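# Place the carton on the raised block with suction

## Task

Set the carton down on top of the raised block so no part of it overhangs the block's edges; it must stay there by itself after the robot has released it and pulled away, since a carton only held in place by the robot does not count.

## Robot and tools

Robot: one arm with a vacuum tool, not a gripper. The tool has four suction cups, each 36 mm wide, in two channels. In the tool's own frame the cups sit at x = -35 and +35 mm; channel a's pair is at y = -70 mm and channel b's pair at y = +70 mm. The tool body reaches 148 mm either way along its y axis. The cups point along the tool's +z axis. The cup point is the centre of the four rims when nothing is pressing on them.

Scene frame: origin on the table surface straight under the arm base, +z up, +y to the left when facing along +x. All positions are in metres, orientations are quaternions written w first. The base may be slightly tilted, and the reported cup point position gets less accurate at long reach.

Tools:
- execute_actions, argument actions: a list holding at most one item. An empty list just returns the state. An item with rows (1 to 15 rows) and steps (up to 15, default 15) runs that many control steps of 1/30 s; each row is used for one step and the last row repeats. An item with only steps (up to 300) is a wait counted from the previous result. Optional pictures true/false.
- A row is 9 numbers: x, y, z, qw, qx, qy, qz, suction_a, suction_b. The first seven are an absolute target pose for the cup point in the scene frame (metres, unit quaternion). The call is rejected, with nothing sent, if the target lies over 0.6 m from the last reported position along any of the cup point's axes. Every step the commanded pose is clipped to within 70 mm and 16 degrees of the measured pose, so a far target needs several calls; after a call the arm only continues to the last clipped pose. Repeat the desired quaternion in each row rather than copying a drifted one from the result.
- suction_a and suction_b: range -1 to 1. 1 means full vacuum (about 75 kPa under ambient), smaller values a fraction of that, 0.01 or less means off. A channel keeps its last value.
- move, arguments target (one 9-number row as above, absolute pose) and speed (m/s, 0.002 to 0.5, default 0.25; turning limited to twice that in rad/s). It drives the cup point in a straight line to the pose over 0.5 to 10 s (cut off at 10 s). Suction values are applied at the start. It ignores obstacles, and the real motion can lag or overshoot the speed, especially with the arm almost straight. Its result adds a move: line with the ending (done, off_target, moving, held, fault), limits (paced = pose clipped, held = some steps blocked, after which motion may jump fast) and distance to target.
- wait, argument seconds (0 to 10): lets time pass, nothing new sent.
- zoom_image, arguments camera (cam_high, cam_low or cam_wrist) and region [x0, y0, x1, y1] in pixels of that camera's 896x504 image, top-left origin, at most 504x504.


Results: the state gives end_effector_position and end_effector_quat_wxyz, suction_measured_a/b (vacuum actually reached) and part_present_a/b (set to 1 once the reading hits 0.54, back to 0 under 0.49). A Hand target line shows where the controller is currently steering. pose unreachable or HELD means the clearance check (which treats the base mount as part of the arm) altered or blocked the command on those steps. Flange force is the estimated external force on the tool, noisy and including held weight; no reading means no estimate. MOTOR HOT warns of overheating from holding loads; reaching the limit brakes the arm.

Gripping: switch a channel on and press both of its cups fully flat onto a smooth, flat face of the carton, clear of edges, seams and holes. A channel whose cup covers nothing steals all the pump flow from the other. A good seal reads within 0.17 of the command (0.27 with both on); near 0 means no seal. Under vacuum the cups shorten, so the carton rides up to about 12 mm nearer the tool. To release, set the carton onto the block first, then turn both channels off, then lift at least 15 mm clear. If a cup grabs the table, switch that channel off.

Cautions: the arm is stiff. Commanding even slightly past a firm contact, or moving fast into it, can reach a joint load limit (144 N m for waist, shoulder, elbow; 36 N m for the wrist joints) or 150 N of outside force, which freezes the arm for 10 s and drops the rest of the call. Approach contacts slowly and aim only just at the surface. Never push or drop anything off the table, avoid slams and slips, and centre the carton on the block. Loose objects may occasionally get nudged by outside pushes. Joint ranges and drive speed limits apply; the elbow cannot go fully straight. Cameras: cam_high, cam_low, cam_wrist, each 896x504, included with each result unless turned off; calibration may be off by a few degrees and millimetres.

Each tool is called as a command line: name --argument value for each argument, lists and objects as JSON in quotes; but a table of rows of numbers goes row by row, as --pt "numbers of a row", without its own name.

## Session

execute_actions --actions '[]'

Scene clock: 0.00 s of 5300.00 s.
end_effector_position=(+0.4985, -0.0095, +0.3531) suction_measured_a=0.01 part_present_a=0 suction_measured_b=0.01 part_present_b=0 end_effector_quat_wxyz=(+0.007, +0.715, +0.699, -0.002)
Joint positions: [ 0.263  0.128  0.194  0.003 -1.634 -1.833]
Joint velocities: [ 0.001 -0.    -0.     0.    -0.001  0.001]
Flange force (N, the push that the arm receives, along the end effector's own x y z axes): no reading
Hand target: +0.499, -0.009, +0.353; +0.007, +0.715, +0.699, -0.002

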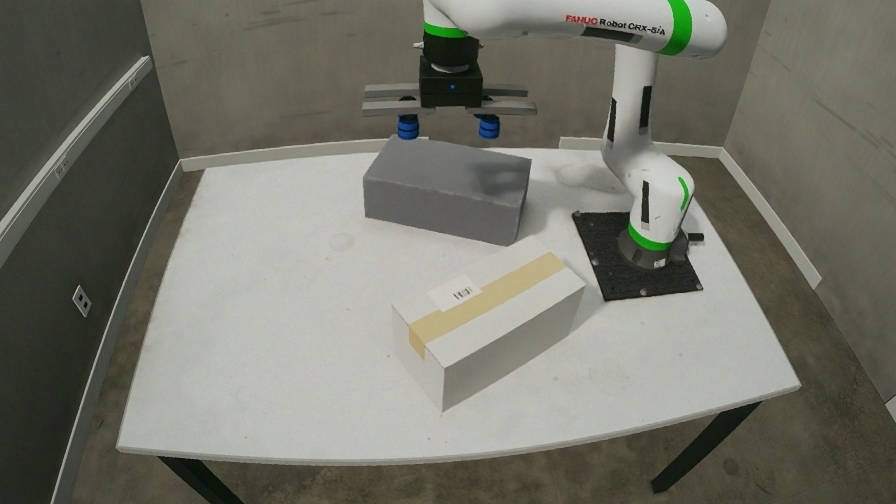

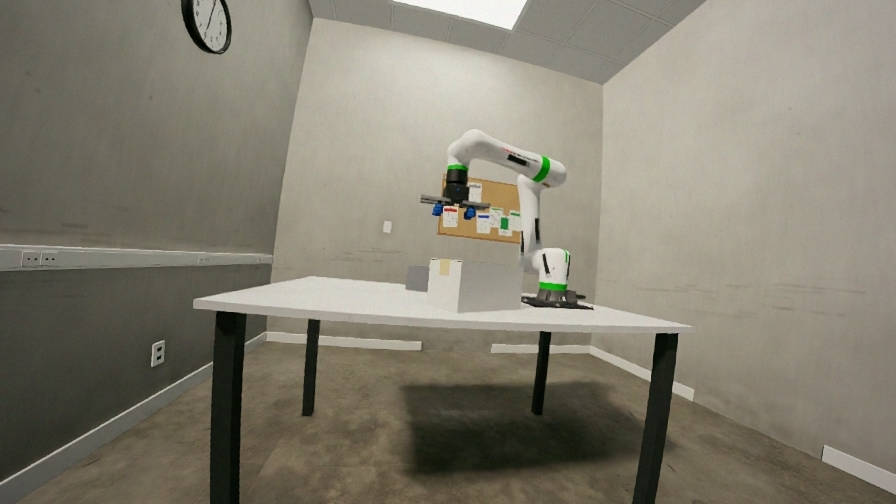

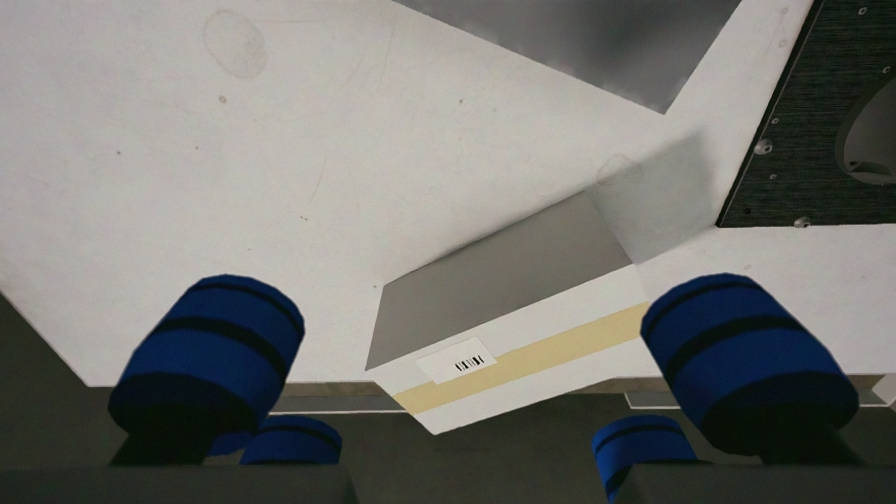

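zoom_image --camera "cam_high" --region '[340, 120, 620, 420]'

zoom_image --camera "cam_low" --region '[390, 240, 550, 330]'

Region (340, 120, 620, 420) of cam_high's 896x504 image, scaled by 1.680, with more detail than that image has; it fills the left 470 columns of this view, and the rest is white.

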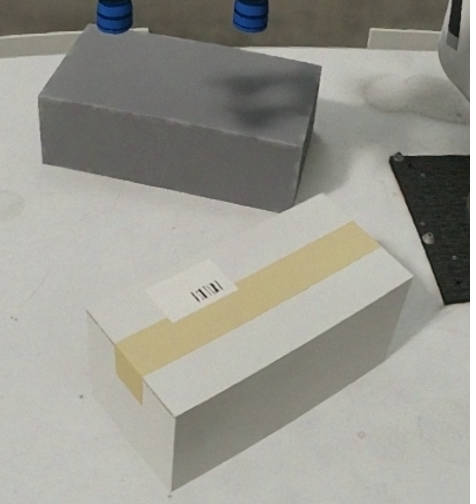

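Region (390, 240, 550, 330) of cam_low's 896x504 image, scaled by 3.150, with more detail than that image has; it fills the top 284 rows of this view, and the rest is white.

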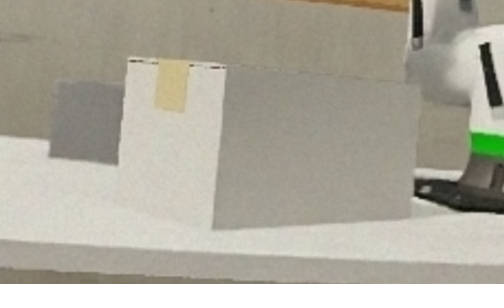

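move --target '[0.434,0.229,0.19,0,0.5,0.866,0,0,0]' --speed 0.35

Scene clock: 17.70 s of 5300.00 s.
end_effector_position=(+0.4351, +0.2295, +0.1899) suction_measured_a=0.01 part_present_a=0 suction_measured_b=0.01 part_present_b=0 end_effector_quat_wxyz=(-0.000, +0.499, +0.866, +0.001)
Joint positions: [ 0.767  0.155 -0.15  -0.011 -1.259 -1.786]
Joint velocities: [ 0.001  0.001 -0.     0.001 -0.    -0.   ]
Flange force (N, the push that the arm receives, along the end effector's own x y z axes): [-2.8 -5.2 0.7]
Hand target: +0.435, +0.230, +0.190; -0.000, +0.499, +0.866, +0.001
Off the commanded pose: 0.001 m, 0 deg.
After step 90, 13.40 s passed at rest.
move: done
camera_calibration (this result's frames):
cam_wrist: T_world_to_cam=[[-0.854385, -0.519292, -0.0190377, 0.499371], [-0.429135, 0.684443, 0.589391, -0.0315448], [-0.293036, 0.511736, -0.807624, 0.297696], [0, 0, 0, 1]] pos_world=[0.500353, 0.128569, 0.268525]

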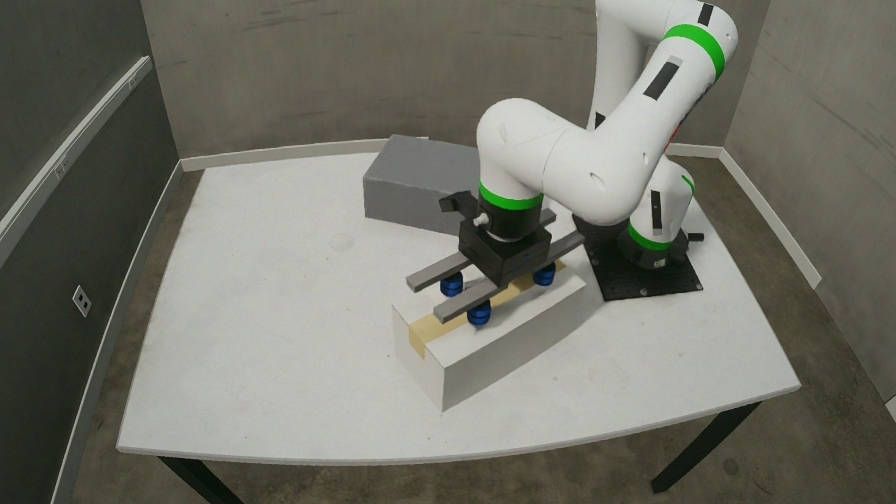

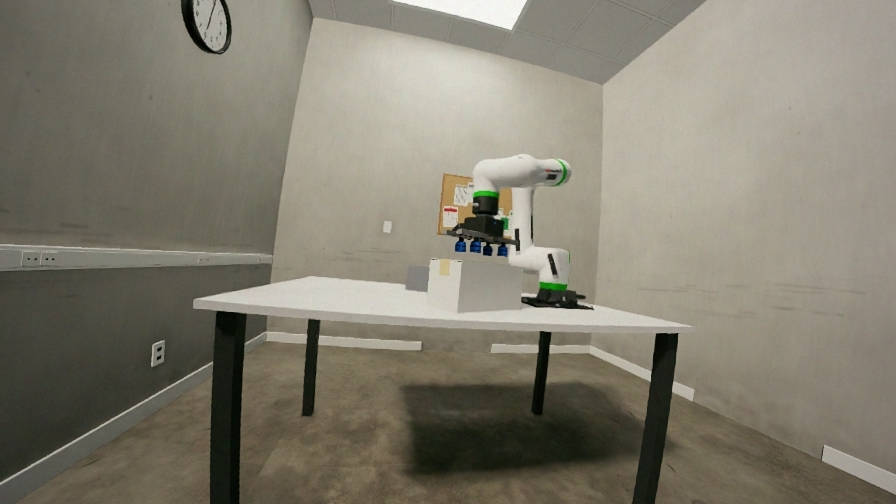

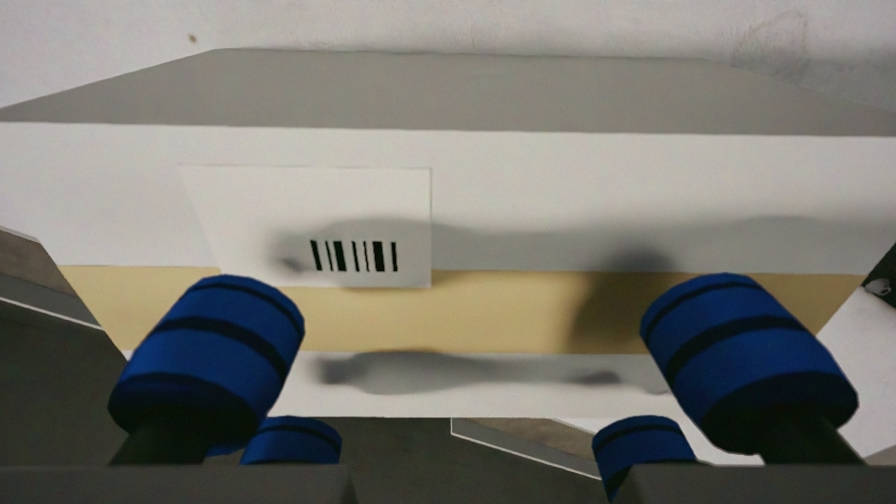

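move --target '[0.438,0.225,0.153,0,0.5,0.866,0,1,1]' --speed 0.05

Scene clock: 22.00 s of 5300.00 s.
end_effector_position=(+0.4381, +0.2251, +0.1528) suction_measured_a=0.33 part_present_a=0 suction_measured_b=0.33 part_present_b=0 end_effector_quat_wxyz=(-0.000, +0.500, +0.866, -0.000)
Joint positions: [ 0.757  0.189 -0.202 -0.01  -1.175 -1.776]
Joint velocities: [-0.    -0.001  0.001  0.    -0.001  0.001]
Flange force (N, the push that the arm receives, along the end effector's own x y z axes): [-4.5 -8.5 18.8]
Hand target: +0.438, +0.225, +0.153; -0.000, +0.500, +0.866, -0.000
Off the commanded pose: 0.000 m, 0 deg.
After step 90, 0.30 s passed at rest.
move: done
camera_calibration (this result's frames):
cam_wrist: T_world_to_cam=[[-0.854918, -0.518482, -0.0170409, 0.49859], [-0.427815, 0.686078, 0.588448, -0.00618363], [-0.293409, 0.510366, -0.808355, 0.271456], [0, 0, 0, 1]] pos_world=[0.503255, 0.124211, 0.231568]

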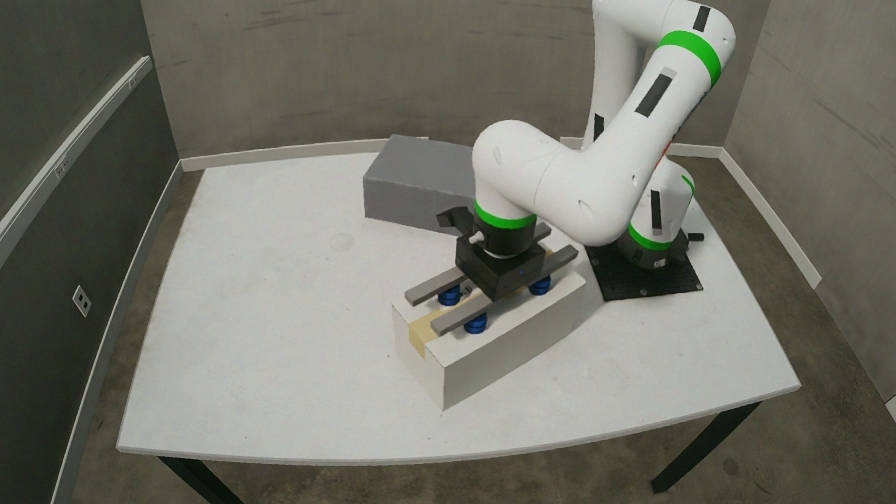

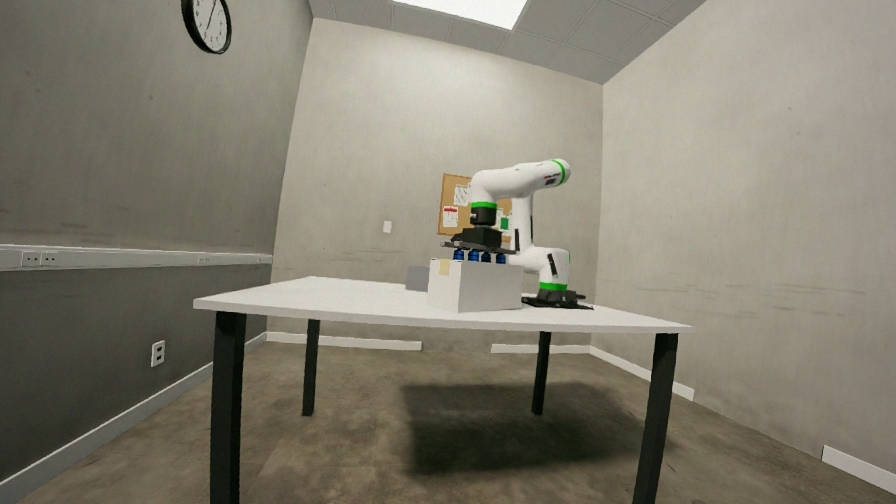

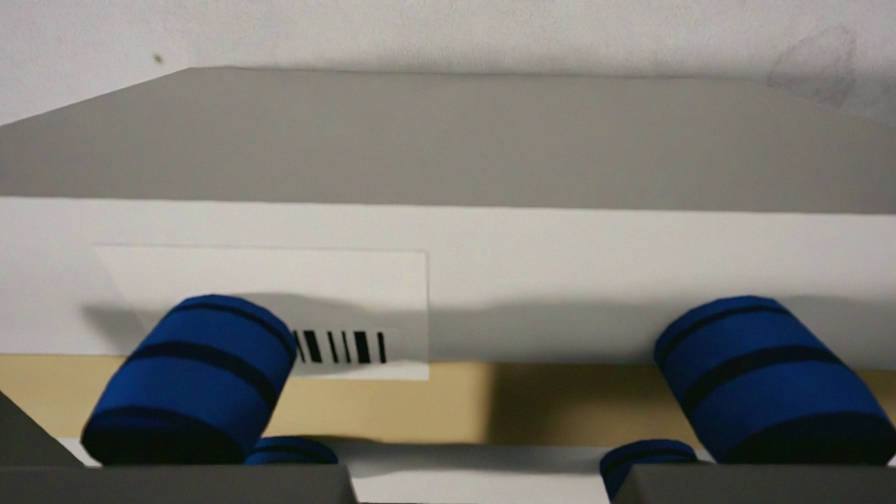

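execute_actions --actions '[]' --pictures false

Scene clock: 23.57 s of 5300.00 s.
end_effector_position=(+0.4381, +0.2251, +0.1530) suction_measured_a=0.71 part_present_a=1 suction_measured_b=0.71 part_present_b=1 end_effector_quat_wxyz=(-0.000, +0.500, +0.866, -0.000)
Joint positions: [ 0.757  0.189 -0.201 -0.01  -1.175 -1.776]
Joint velocities: [ 0.002 -0.    -0.     0.     0.001  0.   ]
Flange force (N, the push that the arm receives, along the end effector's own x y z axes): [-3.0 -8.0 21.0]
Hand target: +0.438, +0.225, +0.153; -0.000, +0.500, +0.866, -0.000
Off the commanded pose: 0.000 m, 0 deg.
Steps of this call (steps 1 to 47: nothing new was sent). Readings (end_effector_position | what the end effector reports):
1: (+0.4381, +0.2251, +0.1528) | suction_measured_a=0.35 part_present_a=0 suction_measured_b=0.35 part_present_b=0
2: (+0.4381, +0.2251, +0.1528) | suction_measured_a=0.38 part_present_a=0 suction_measured_b=0.38 part_present_b=0
4: (+0.4381, +0.2251, +0.1528) | suction_measured_a=0.43 part_present_a=0 suction_measured_b=0.43 part_present_b=0
8: (+0.4381, +0.2251, +0.1529) | suction_measured_a=0.51 part_present_a=0 suction_measured_b=0.51 part_present_b=0
47: the state above

move --target '[0.445,0.21,0.31,0,0.5,0.866,0,1,1]' --speed 0.25

move --target '[0.470,-0.215,0.295,0,0.824,0.566,0,1,1]' --speed 0.3

Scene clock: 26.63 s of 5300.00 s.
end_effector_position=(+0.4443, +0.2093, +0.3100) suction_measured_a=0.73 part_present_a=1 suction_measured_b=0.73 part_present_b=1 end_effector_quat_wxyz=(+0.000, +0.501, +0.866, -0.000)
Joint positions: [ 0.721  0.105  0.077 -0.009 -1.539 -1.745]
Joint velocities: [-0.001  0.001  0.002 -0.     0.    -0.001]
Flange force (N, the push that the arm receives, along the end effector's own x y z axes): [-2.4 -7.2 23.8]
Hand target: +0.444, +0.209, +0.310; +0.000, +0.501, +0.866, -0.000
Off the commanded pose: 0.001 m, 0 deg.
move: done
camera_calibration (this result's frames):
cam_wrist: T_world_to_cam=[[-0.855614, -0.517326, -0.0172822, 0.498608], [-0.427155, 0.686834, 0.588046, -0.0855368], [-0.292341, 0.510523, -0.808643, 0.408055], [0, 0, 0, 1]] pos_world=[0.50937, 0.108371, 0.388888]

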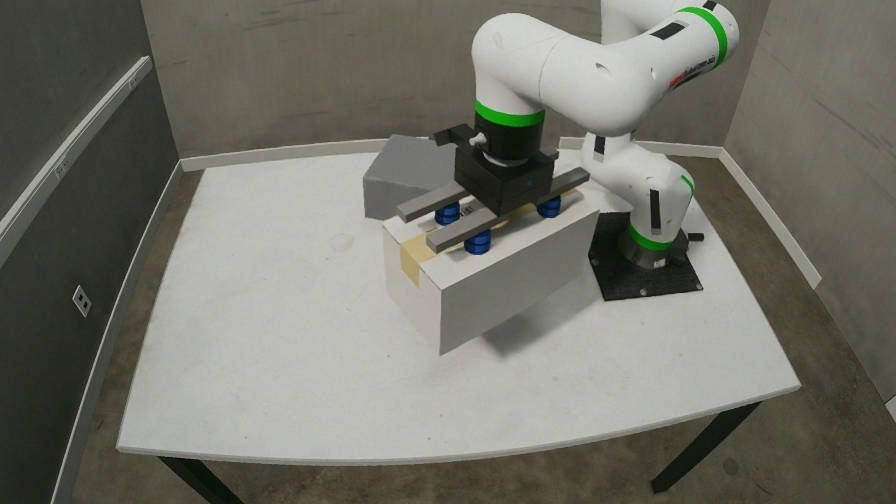

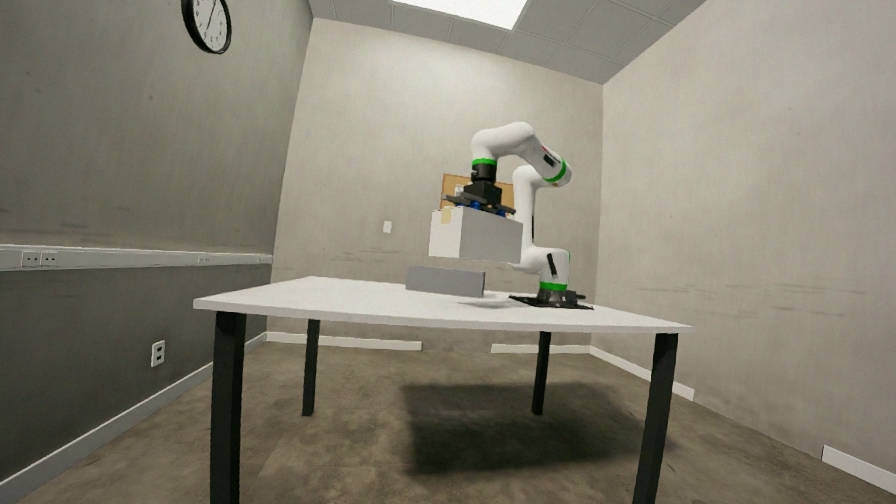

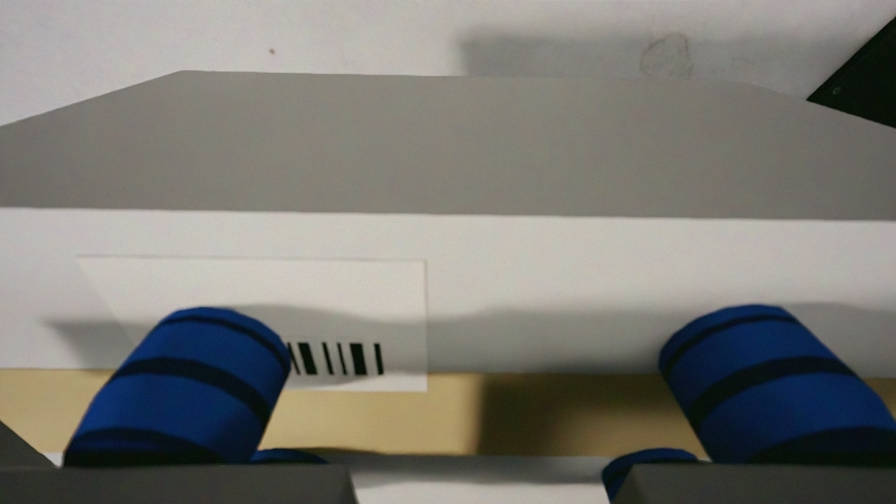

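Scene clock: 28.57 s of 5300.00 s.
end_effector_position=(+0.4693, -0.2149, +0.2951) suction_measured_a=0.73 part_present_a=1 suction_measured_b=0.73 part_present_b=1 end_effector_quat_wxyz=(+0.000, +0.824, +0.566, -0.002)
Joint positions: [-0.16   0.183  0.12  -0.007 -1.514 -1.753]
Joint velocities: [-0.003  0.001  0.002 -0.     0.     0.001]
Flange force (N, the push that the arm receives, along the end effector's own x y z axes): [-2.9 -9.1 24.1]
Hand target: +0.469, -0.215, +0.295; +0.000, +0.824, +0.566, -0.002
Off the commanded pose: 0.001 m, 0 deg.
move: done
camera_calibration (this result's frames):
cam_wrist: T_world_to_cam=[[-0.940766, 0.338664, -0.0162948, 0.52386], [0.265511, 0.765742, 0.585784, -0.0821773], [0.210861, 0.546759, -0.810304, 0.391937], [0, 0, 0, 1]] pos_world=[0.432004, -0.32878, 0.374262]

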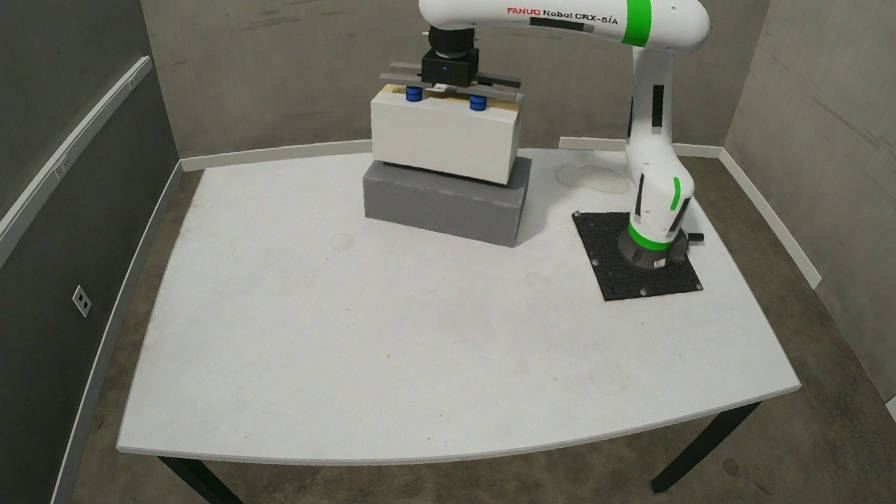

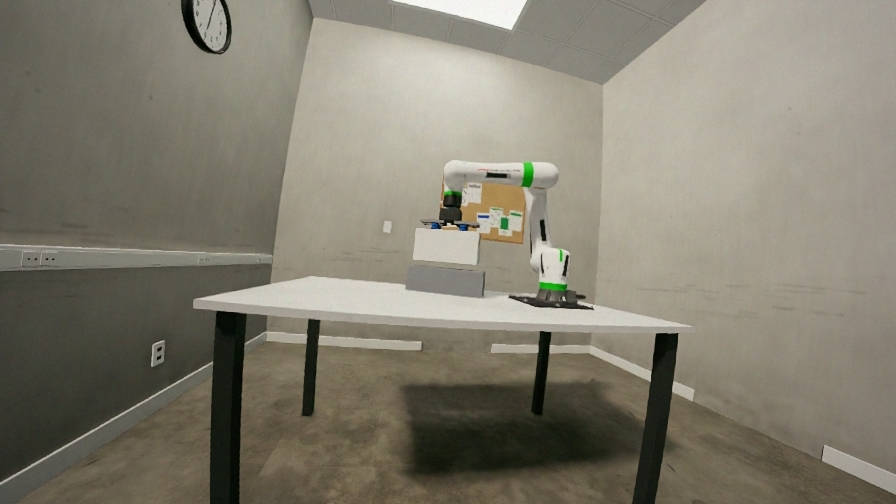

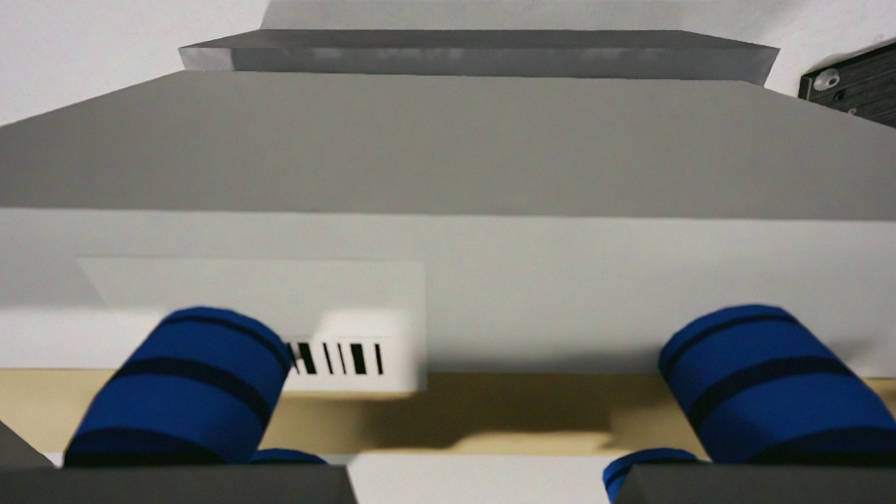

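move --target '[0.464,-0.2,0.272,0,0.819,0.574,0,1,1]' --speed 0.05

zoom_image --camera "cam_low" --region '[395, 220, 505, 305]'

zoom_image --camera "cam_high" --region '[350, 90, 550, 260]'

Scene clock: 33.73 s of 5300.00 s.
end_effector_position=(+0.4642, -0.2000, +0.2720) suction_measured_a=0.73 part_present_a=1 suction_measured_b=0.73 part_present_b=1 end_effector_quat_wxyz=(-0.000, +0.819, +0.574, +0.000)
Joint positions: [-0.134  0.16   0.041 -0.01  -1.456 -1.76 ]
Joint velocities: [ 0.001  0.001 -0.    -0.    -0.    -0.   ]
Flange force (N, the push that the arm receives, along the end effector's own x y z axes): [-3.2 -7.0 22.3]
Hand target: +0.464, -0.200, +0.272; +0.000, +0.819, +0.574, +0.000
Off the commanded pose: 0.000 m, 0 deg.
move: done
camera_calibration (this result's frames):
cam_wrist: T_world_to_cam=[[-0.946974, 0.320831, -0.0175484, 0.513271], [0.249599, 0.768917, 0.588614, -0.0714143], [0.202339, 0.553022, -0.808224, 0.370779], [0, 0, 0, 1]] pos_world=[0.428856, -0.31481, 0.350715]

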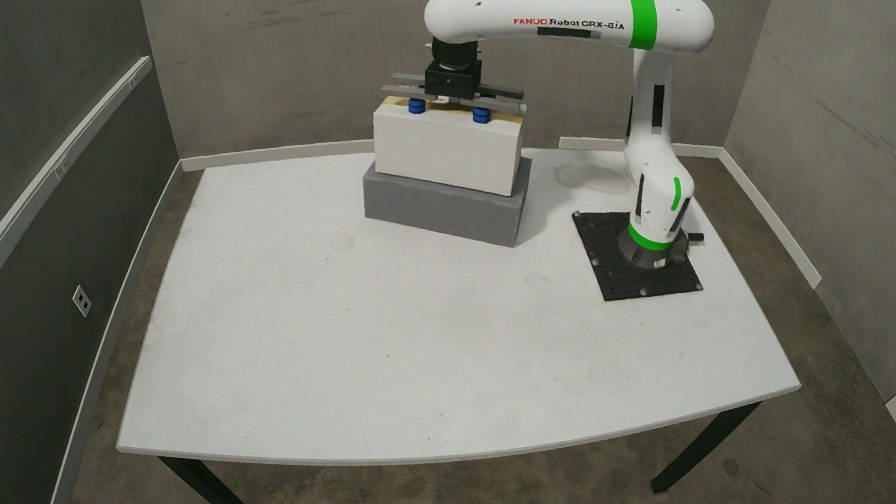

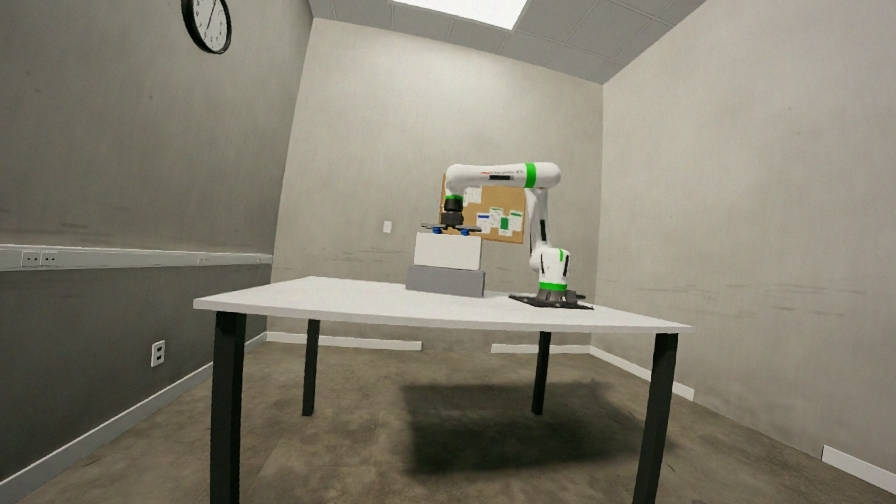

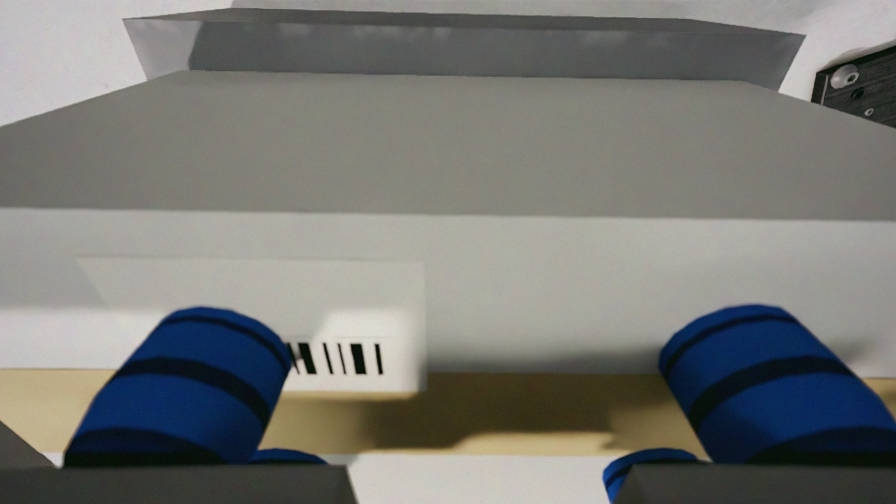

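Region (395, 220, 505, 305) of cam_low's 896x504 image, scaled by 4.582, with more detail than that image has; it fills the top 389 rows of this view, and the rest is white.

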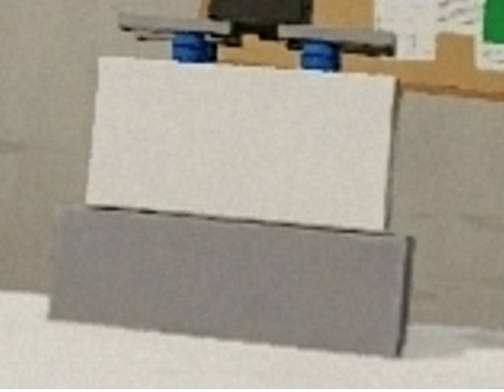

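Region (350, 90, 550, 260) of cam_high's 896x504 image, scaled by 2.520, with more detail than that image has; it fills the top 428 rows of this view, and the rest is white.

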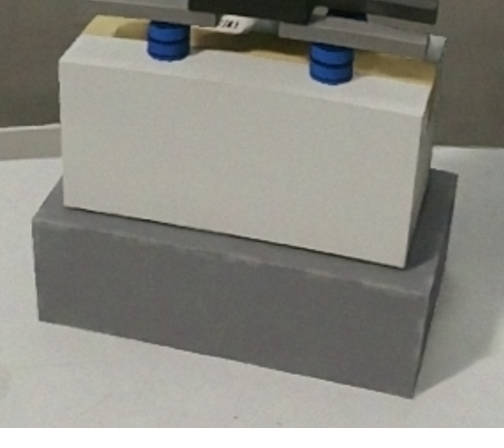

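Centred; gap just a few mm.

execute_actions --actions '[{"rows":[[0.464,-0.2,0.271,0,0.819,0.574,0,1,1],[0.464,-0.2,0.270,0,0.819,0.574,0,1,1],[0.464,-0.2,0.269,0,0.819,0.574,0,1,1],[0.464,-0.2,0.268,0,0.819,0.574,0,1,1],[0.464,-0.2,0.2675,0,0.819,0.574,0,1,1]],"steps":15}]' --pictures false

Scene clock: 36.30 s of 5300.00 s.
end_effector_position=(+0.4640, -0.2000, +0.2675) suction_measured_a=0.73 part_present_a=1 suction_measured_b=0.73 part_present_b=1 end_effector_quat_wxyz=(+0.000, +0.819, +0.574, +0.000)
Joint positions: [-0.133  0.161  0.031 -0.01  -1.445 -1.76 ]
Joint velocities: [ 0.001 -0.     0.001 -0.    -0.     0.   ]
Flange force (N, the push that the arm receives, along the end effector's own x y z axes): [-2.0 -7.8 15.6]
Hand target: +0.464, -0.200, +0.267; -0.000, +0.819, +0.574, +0.000
Off the commanded pose: 0.000 m, 0 deg.
Steps of this call (steps 1 to 62: nothing new was sent; steps 63 to 77: all 15 steps of this action). Readings (end_effector_position | what the end effector reports):
63: (+0.4641, -0.2000, +0.2719) | suction_measured_a=0.73 part_present_a=1 suction_measured_b=0.73 part_present_b=1
64: (+0.4641, -0.2000, +0.2714) | suction_measured_a=0.73 part_present_a=1 suction_measured_b=0.73 part_present_b=1
66: (+0.4640, -0.2000, +0.2696) | suction_measured_a=0.73 part_present_a=1 suction_measured_b=0.73 part_present_b=1
70: (+0.4641, -0.2000, +0.2676) | suction_measured_a=0.73 part_present_a=1 suction_measured_b=0.73 part_present_b=1
77: the state above

Touching. A little lower, then release.

execute_actions --actions '[{"rows":[[0.464,-0.2,0.2665,0,0.819,0.574,0,1,1],[0.464,-0.2,0.266,0,0.819,0.574,0,1,1],[0.464,-0.2,0.266,0,0.819,0.574,0,1,1],[0.464,-0.2,0.266,0,0.819,0.574,0,1,1],[0.464,-0.2,0.266,0,0.819,0.574,0,1,1],[0.464,-0.2,0.266,0,0.819,0.574,0,0,0]],"steps":15}]' --pictures false

Scene clock: 38.87 s of 5300.00 s.
end_effector_position=(+0.4640, -0.2000, +0.2661) suction_measured_a=0.01 part_present_a=0 suction_measured_b=0.01 part_present_b=0 end_effector_quat_wxyz=(+0.000, +0.819, +0.574, +0.000)
Joint positions: [-0.133  0.161  0.028 -0.01  -1.442 -1.76 ]
Joint velocities: [-0.    -0.    -0.002 -0.    -0.    -0.   ]
Flange force (N, the push that the arm receives, along the end effector's own x y z axes): [-1.8 -4.0 -59.7]
Hand target: +0.464, -0.200, +0.266; -0.000, +0.819, +0.574, +0.000
Off the commanded pose: 0.000 m, 0 deg.
Steps of this call (steps 1 to 62: nothing new was sent; steps 63 to 77: all 15 steps of this action). Readings (end_effector_position | what the end effector reports):
63: (+0.4640, -0.2000, +0.2675) | suction_measured_a=0.73 part_present_a=1 suction_measured_b=0.73 part_present_b=1
64: (+0.4640, -0.2000, +0.2670) | suction_measured_a=0.73 part_present_a=1 suction_measured_b=0.73 part_present_b=1
66: (+0.4641, -0.2000, +0.2664) | suction_measured_a=0.73 part_present_a=1 suction_measured_b=0.73 part_present_b=1
70: (+0.4641, -0.2000, +0.2663) | suction_measured_a=0.01 part_present_a=0 suction_measured_b=0.01 part_present_b=0
77: the state above

move --target '[0.464,-0.2,0.39,0,0.819,0.574,0,0,0]'

Scene clock: 40.53 s of 5300.00 s.
end_effector_position=(+0.4633, -0.1999, +0.3900) suction_measured_a=0.01 part_present_a=0 suction_measured_b=0.01 part_present_b=0 end_effector_quat_wxyz=(-0.000, +0.819, +0.573, -0.000)
Joint positions: [-0.136  0.164  0.321 -0.01  -1.732 -1.762]
Joint velocities: [-0.     0.     0.    -0.    -0.     0.003]
Flange force (N, the push that the arm receives, along the end effector's own x y z axes): [-3.7 -2.9 0.6]
Hand target: +0.463, -0.200, +0.390; +0.000, +0.819, +0.574, +0.000
Off the commanded pose: 0.001 m, 0 deg.
move: done
camera_calibration (this result's frames):
cam_wrist: T_world_to_cam=[[-0.946581, 0.321998, -0.0173688, 0.514434], [0.25071, 0.768752, 0.588358, -0.141169], [0.202802, 0.552574, -0.808414, 0.466043], [0, 0, 0, 1]] pos_world=[0.427831, -0.314647, 0.468749]

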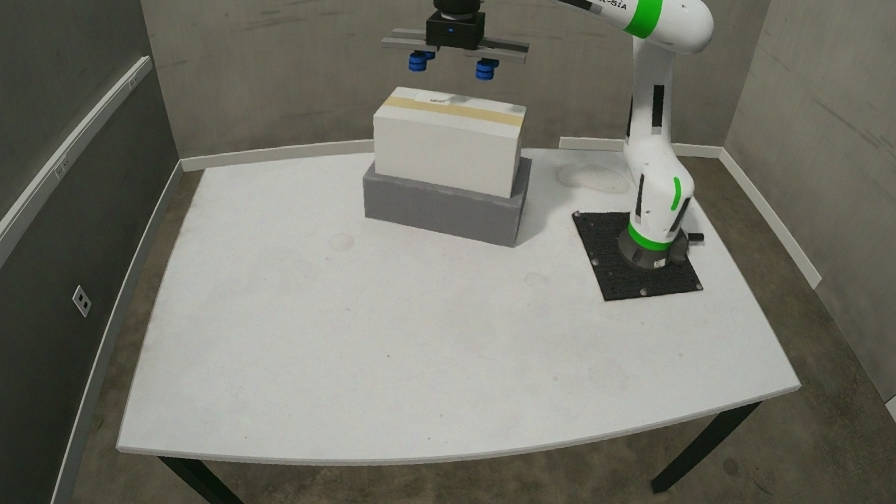

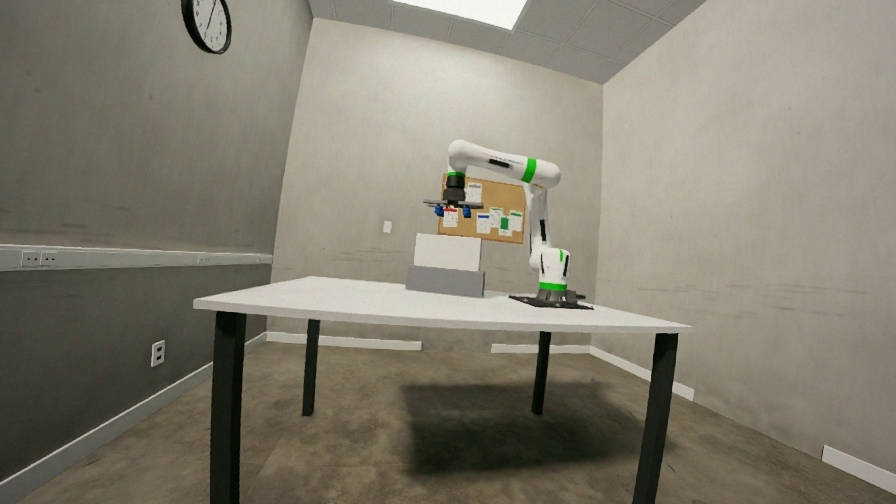

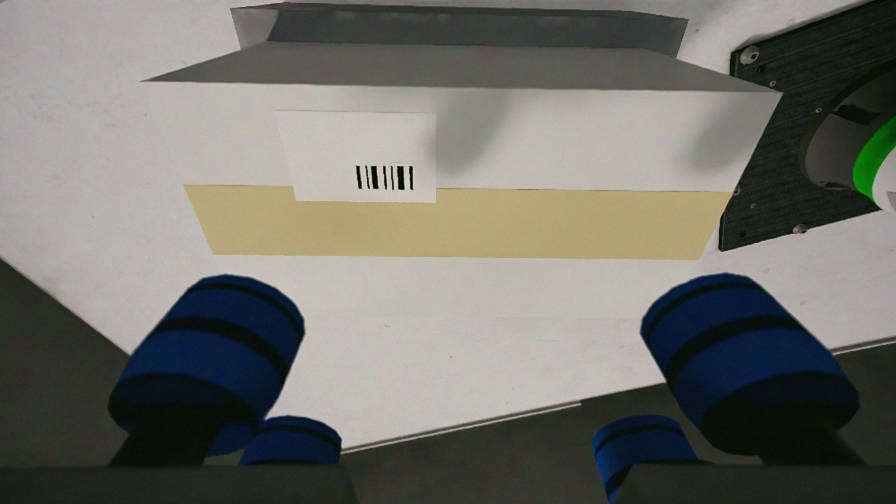

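finished_scene --scene 1

The scene is finished: the task was done.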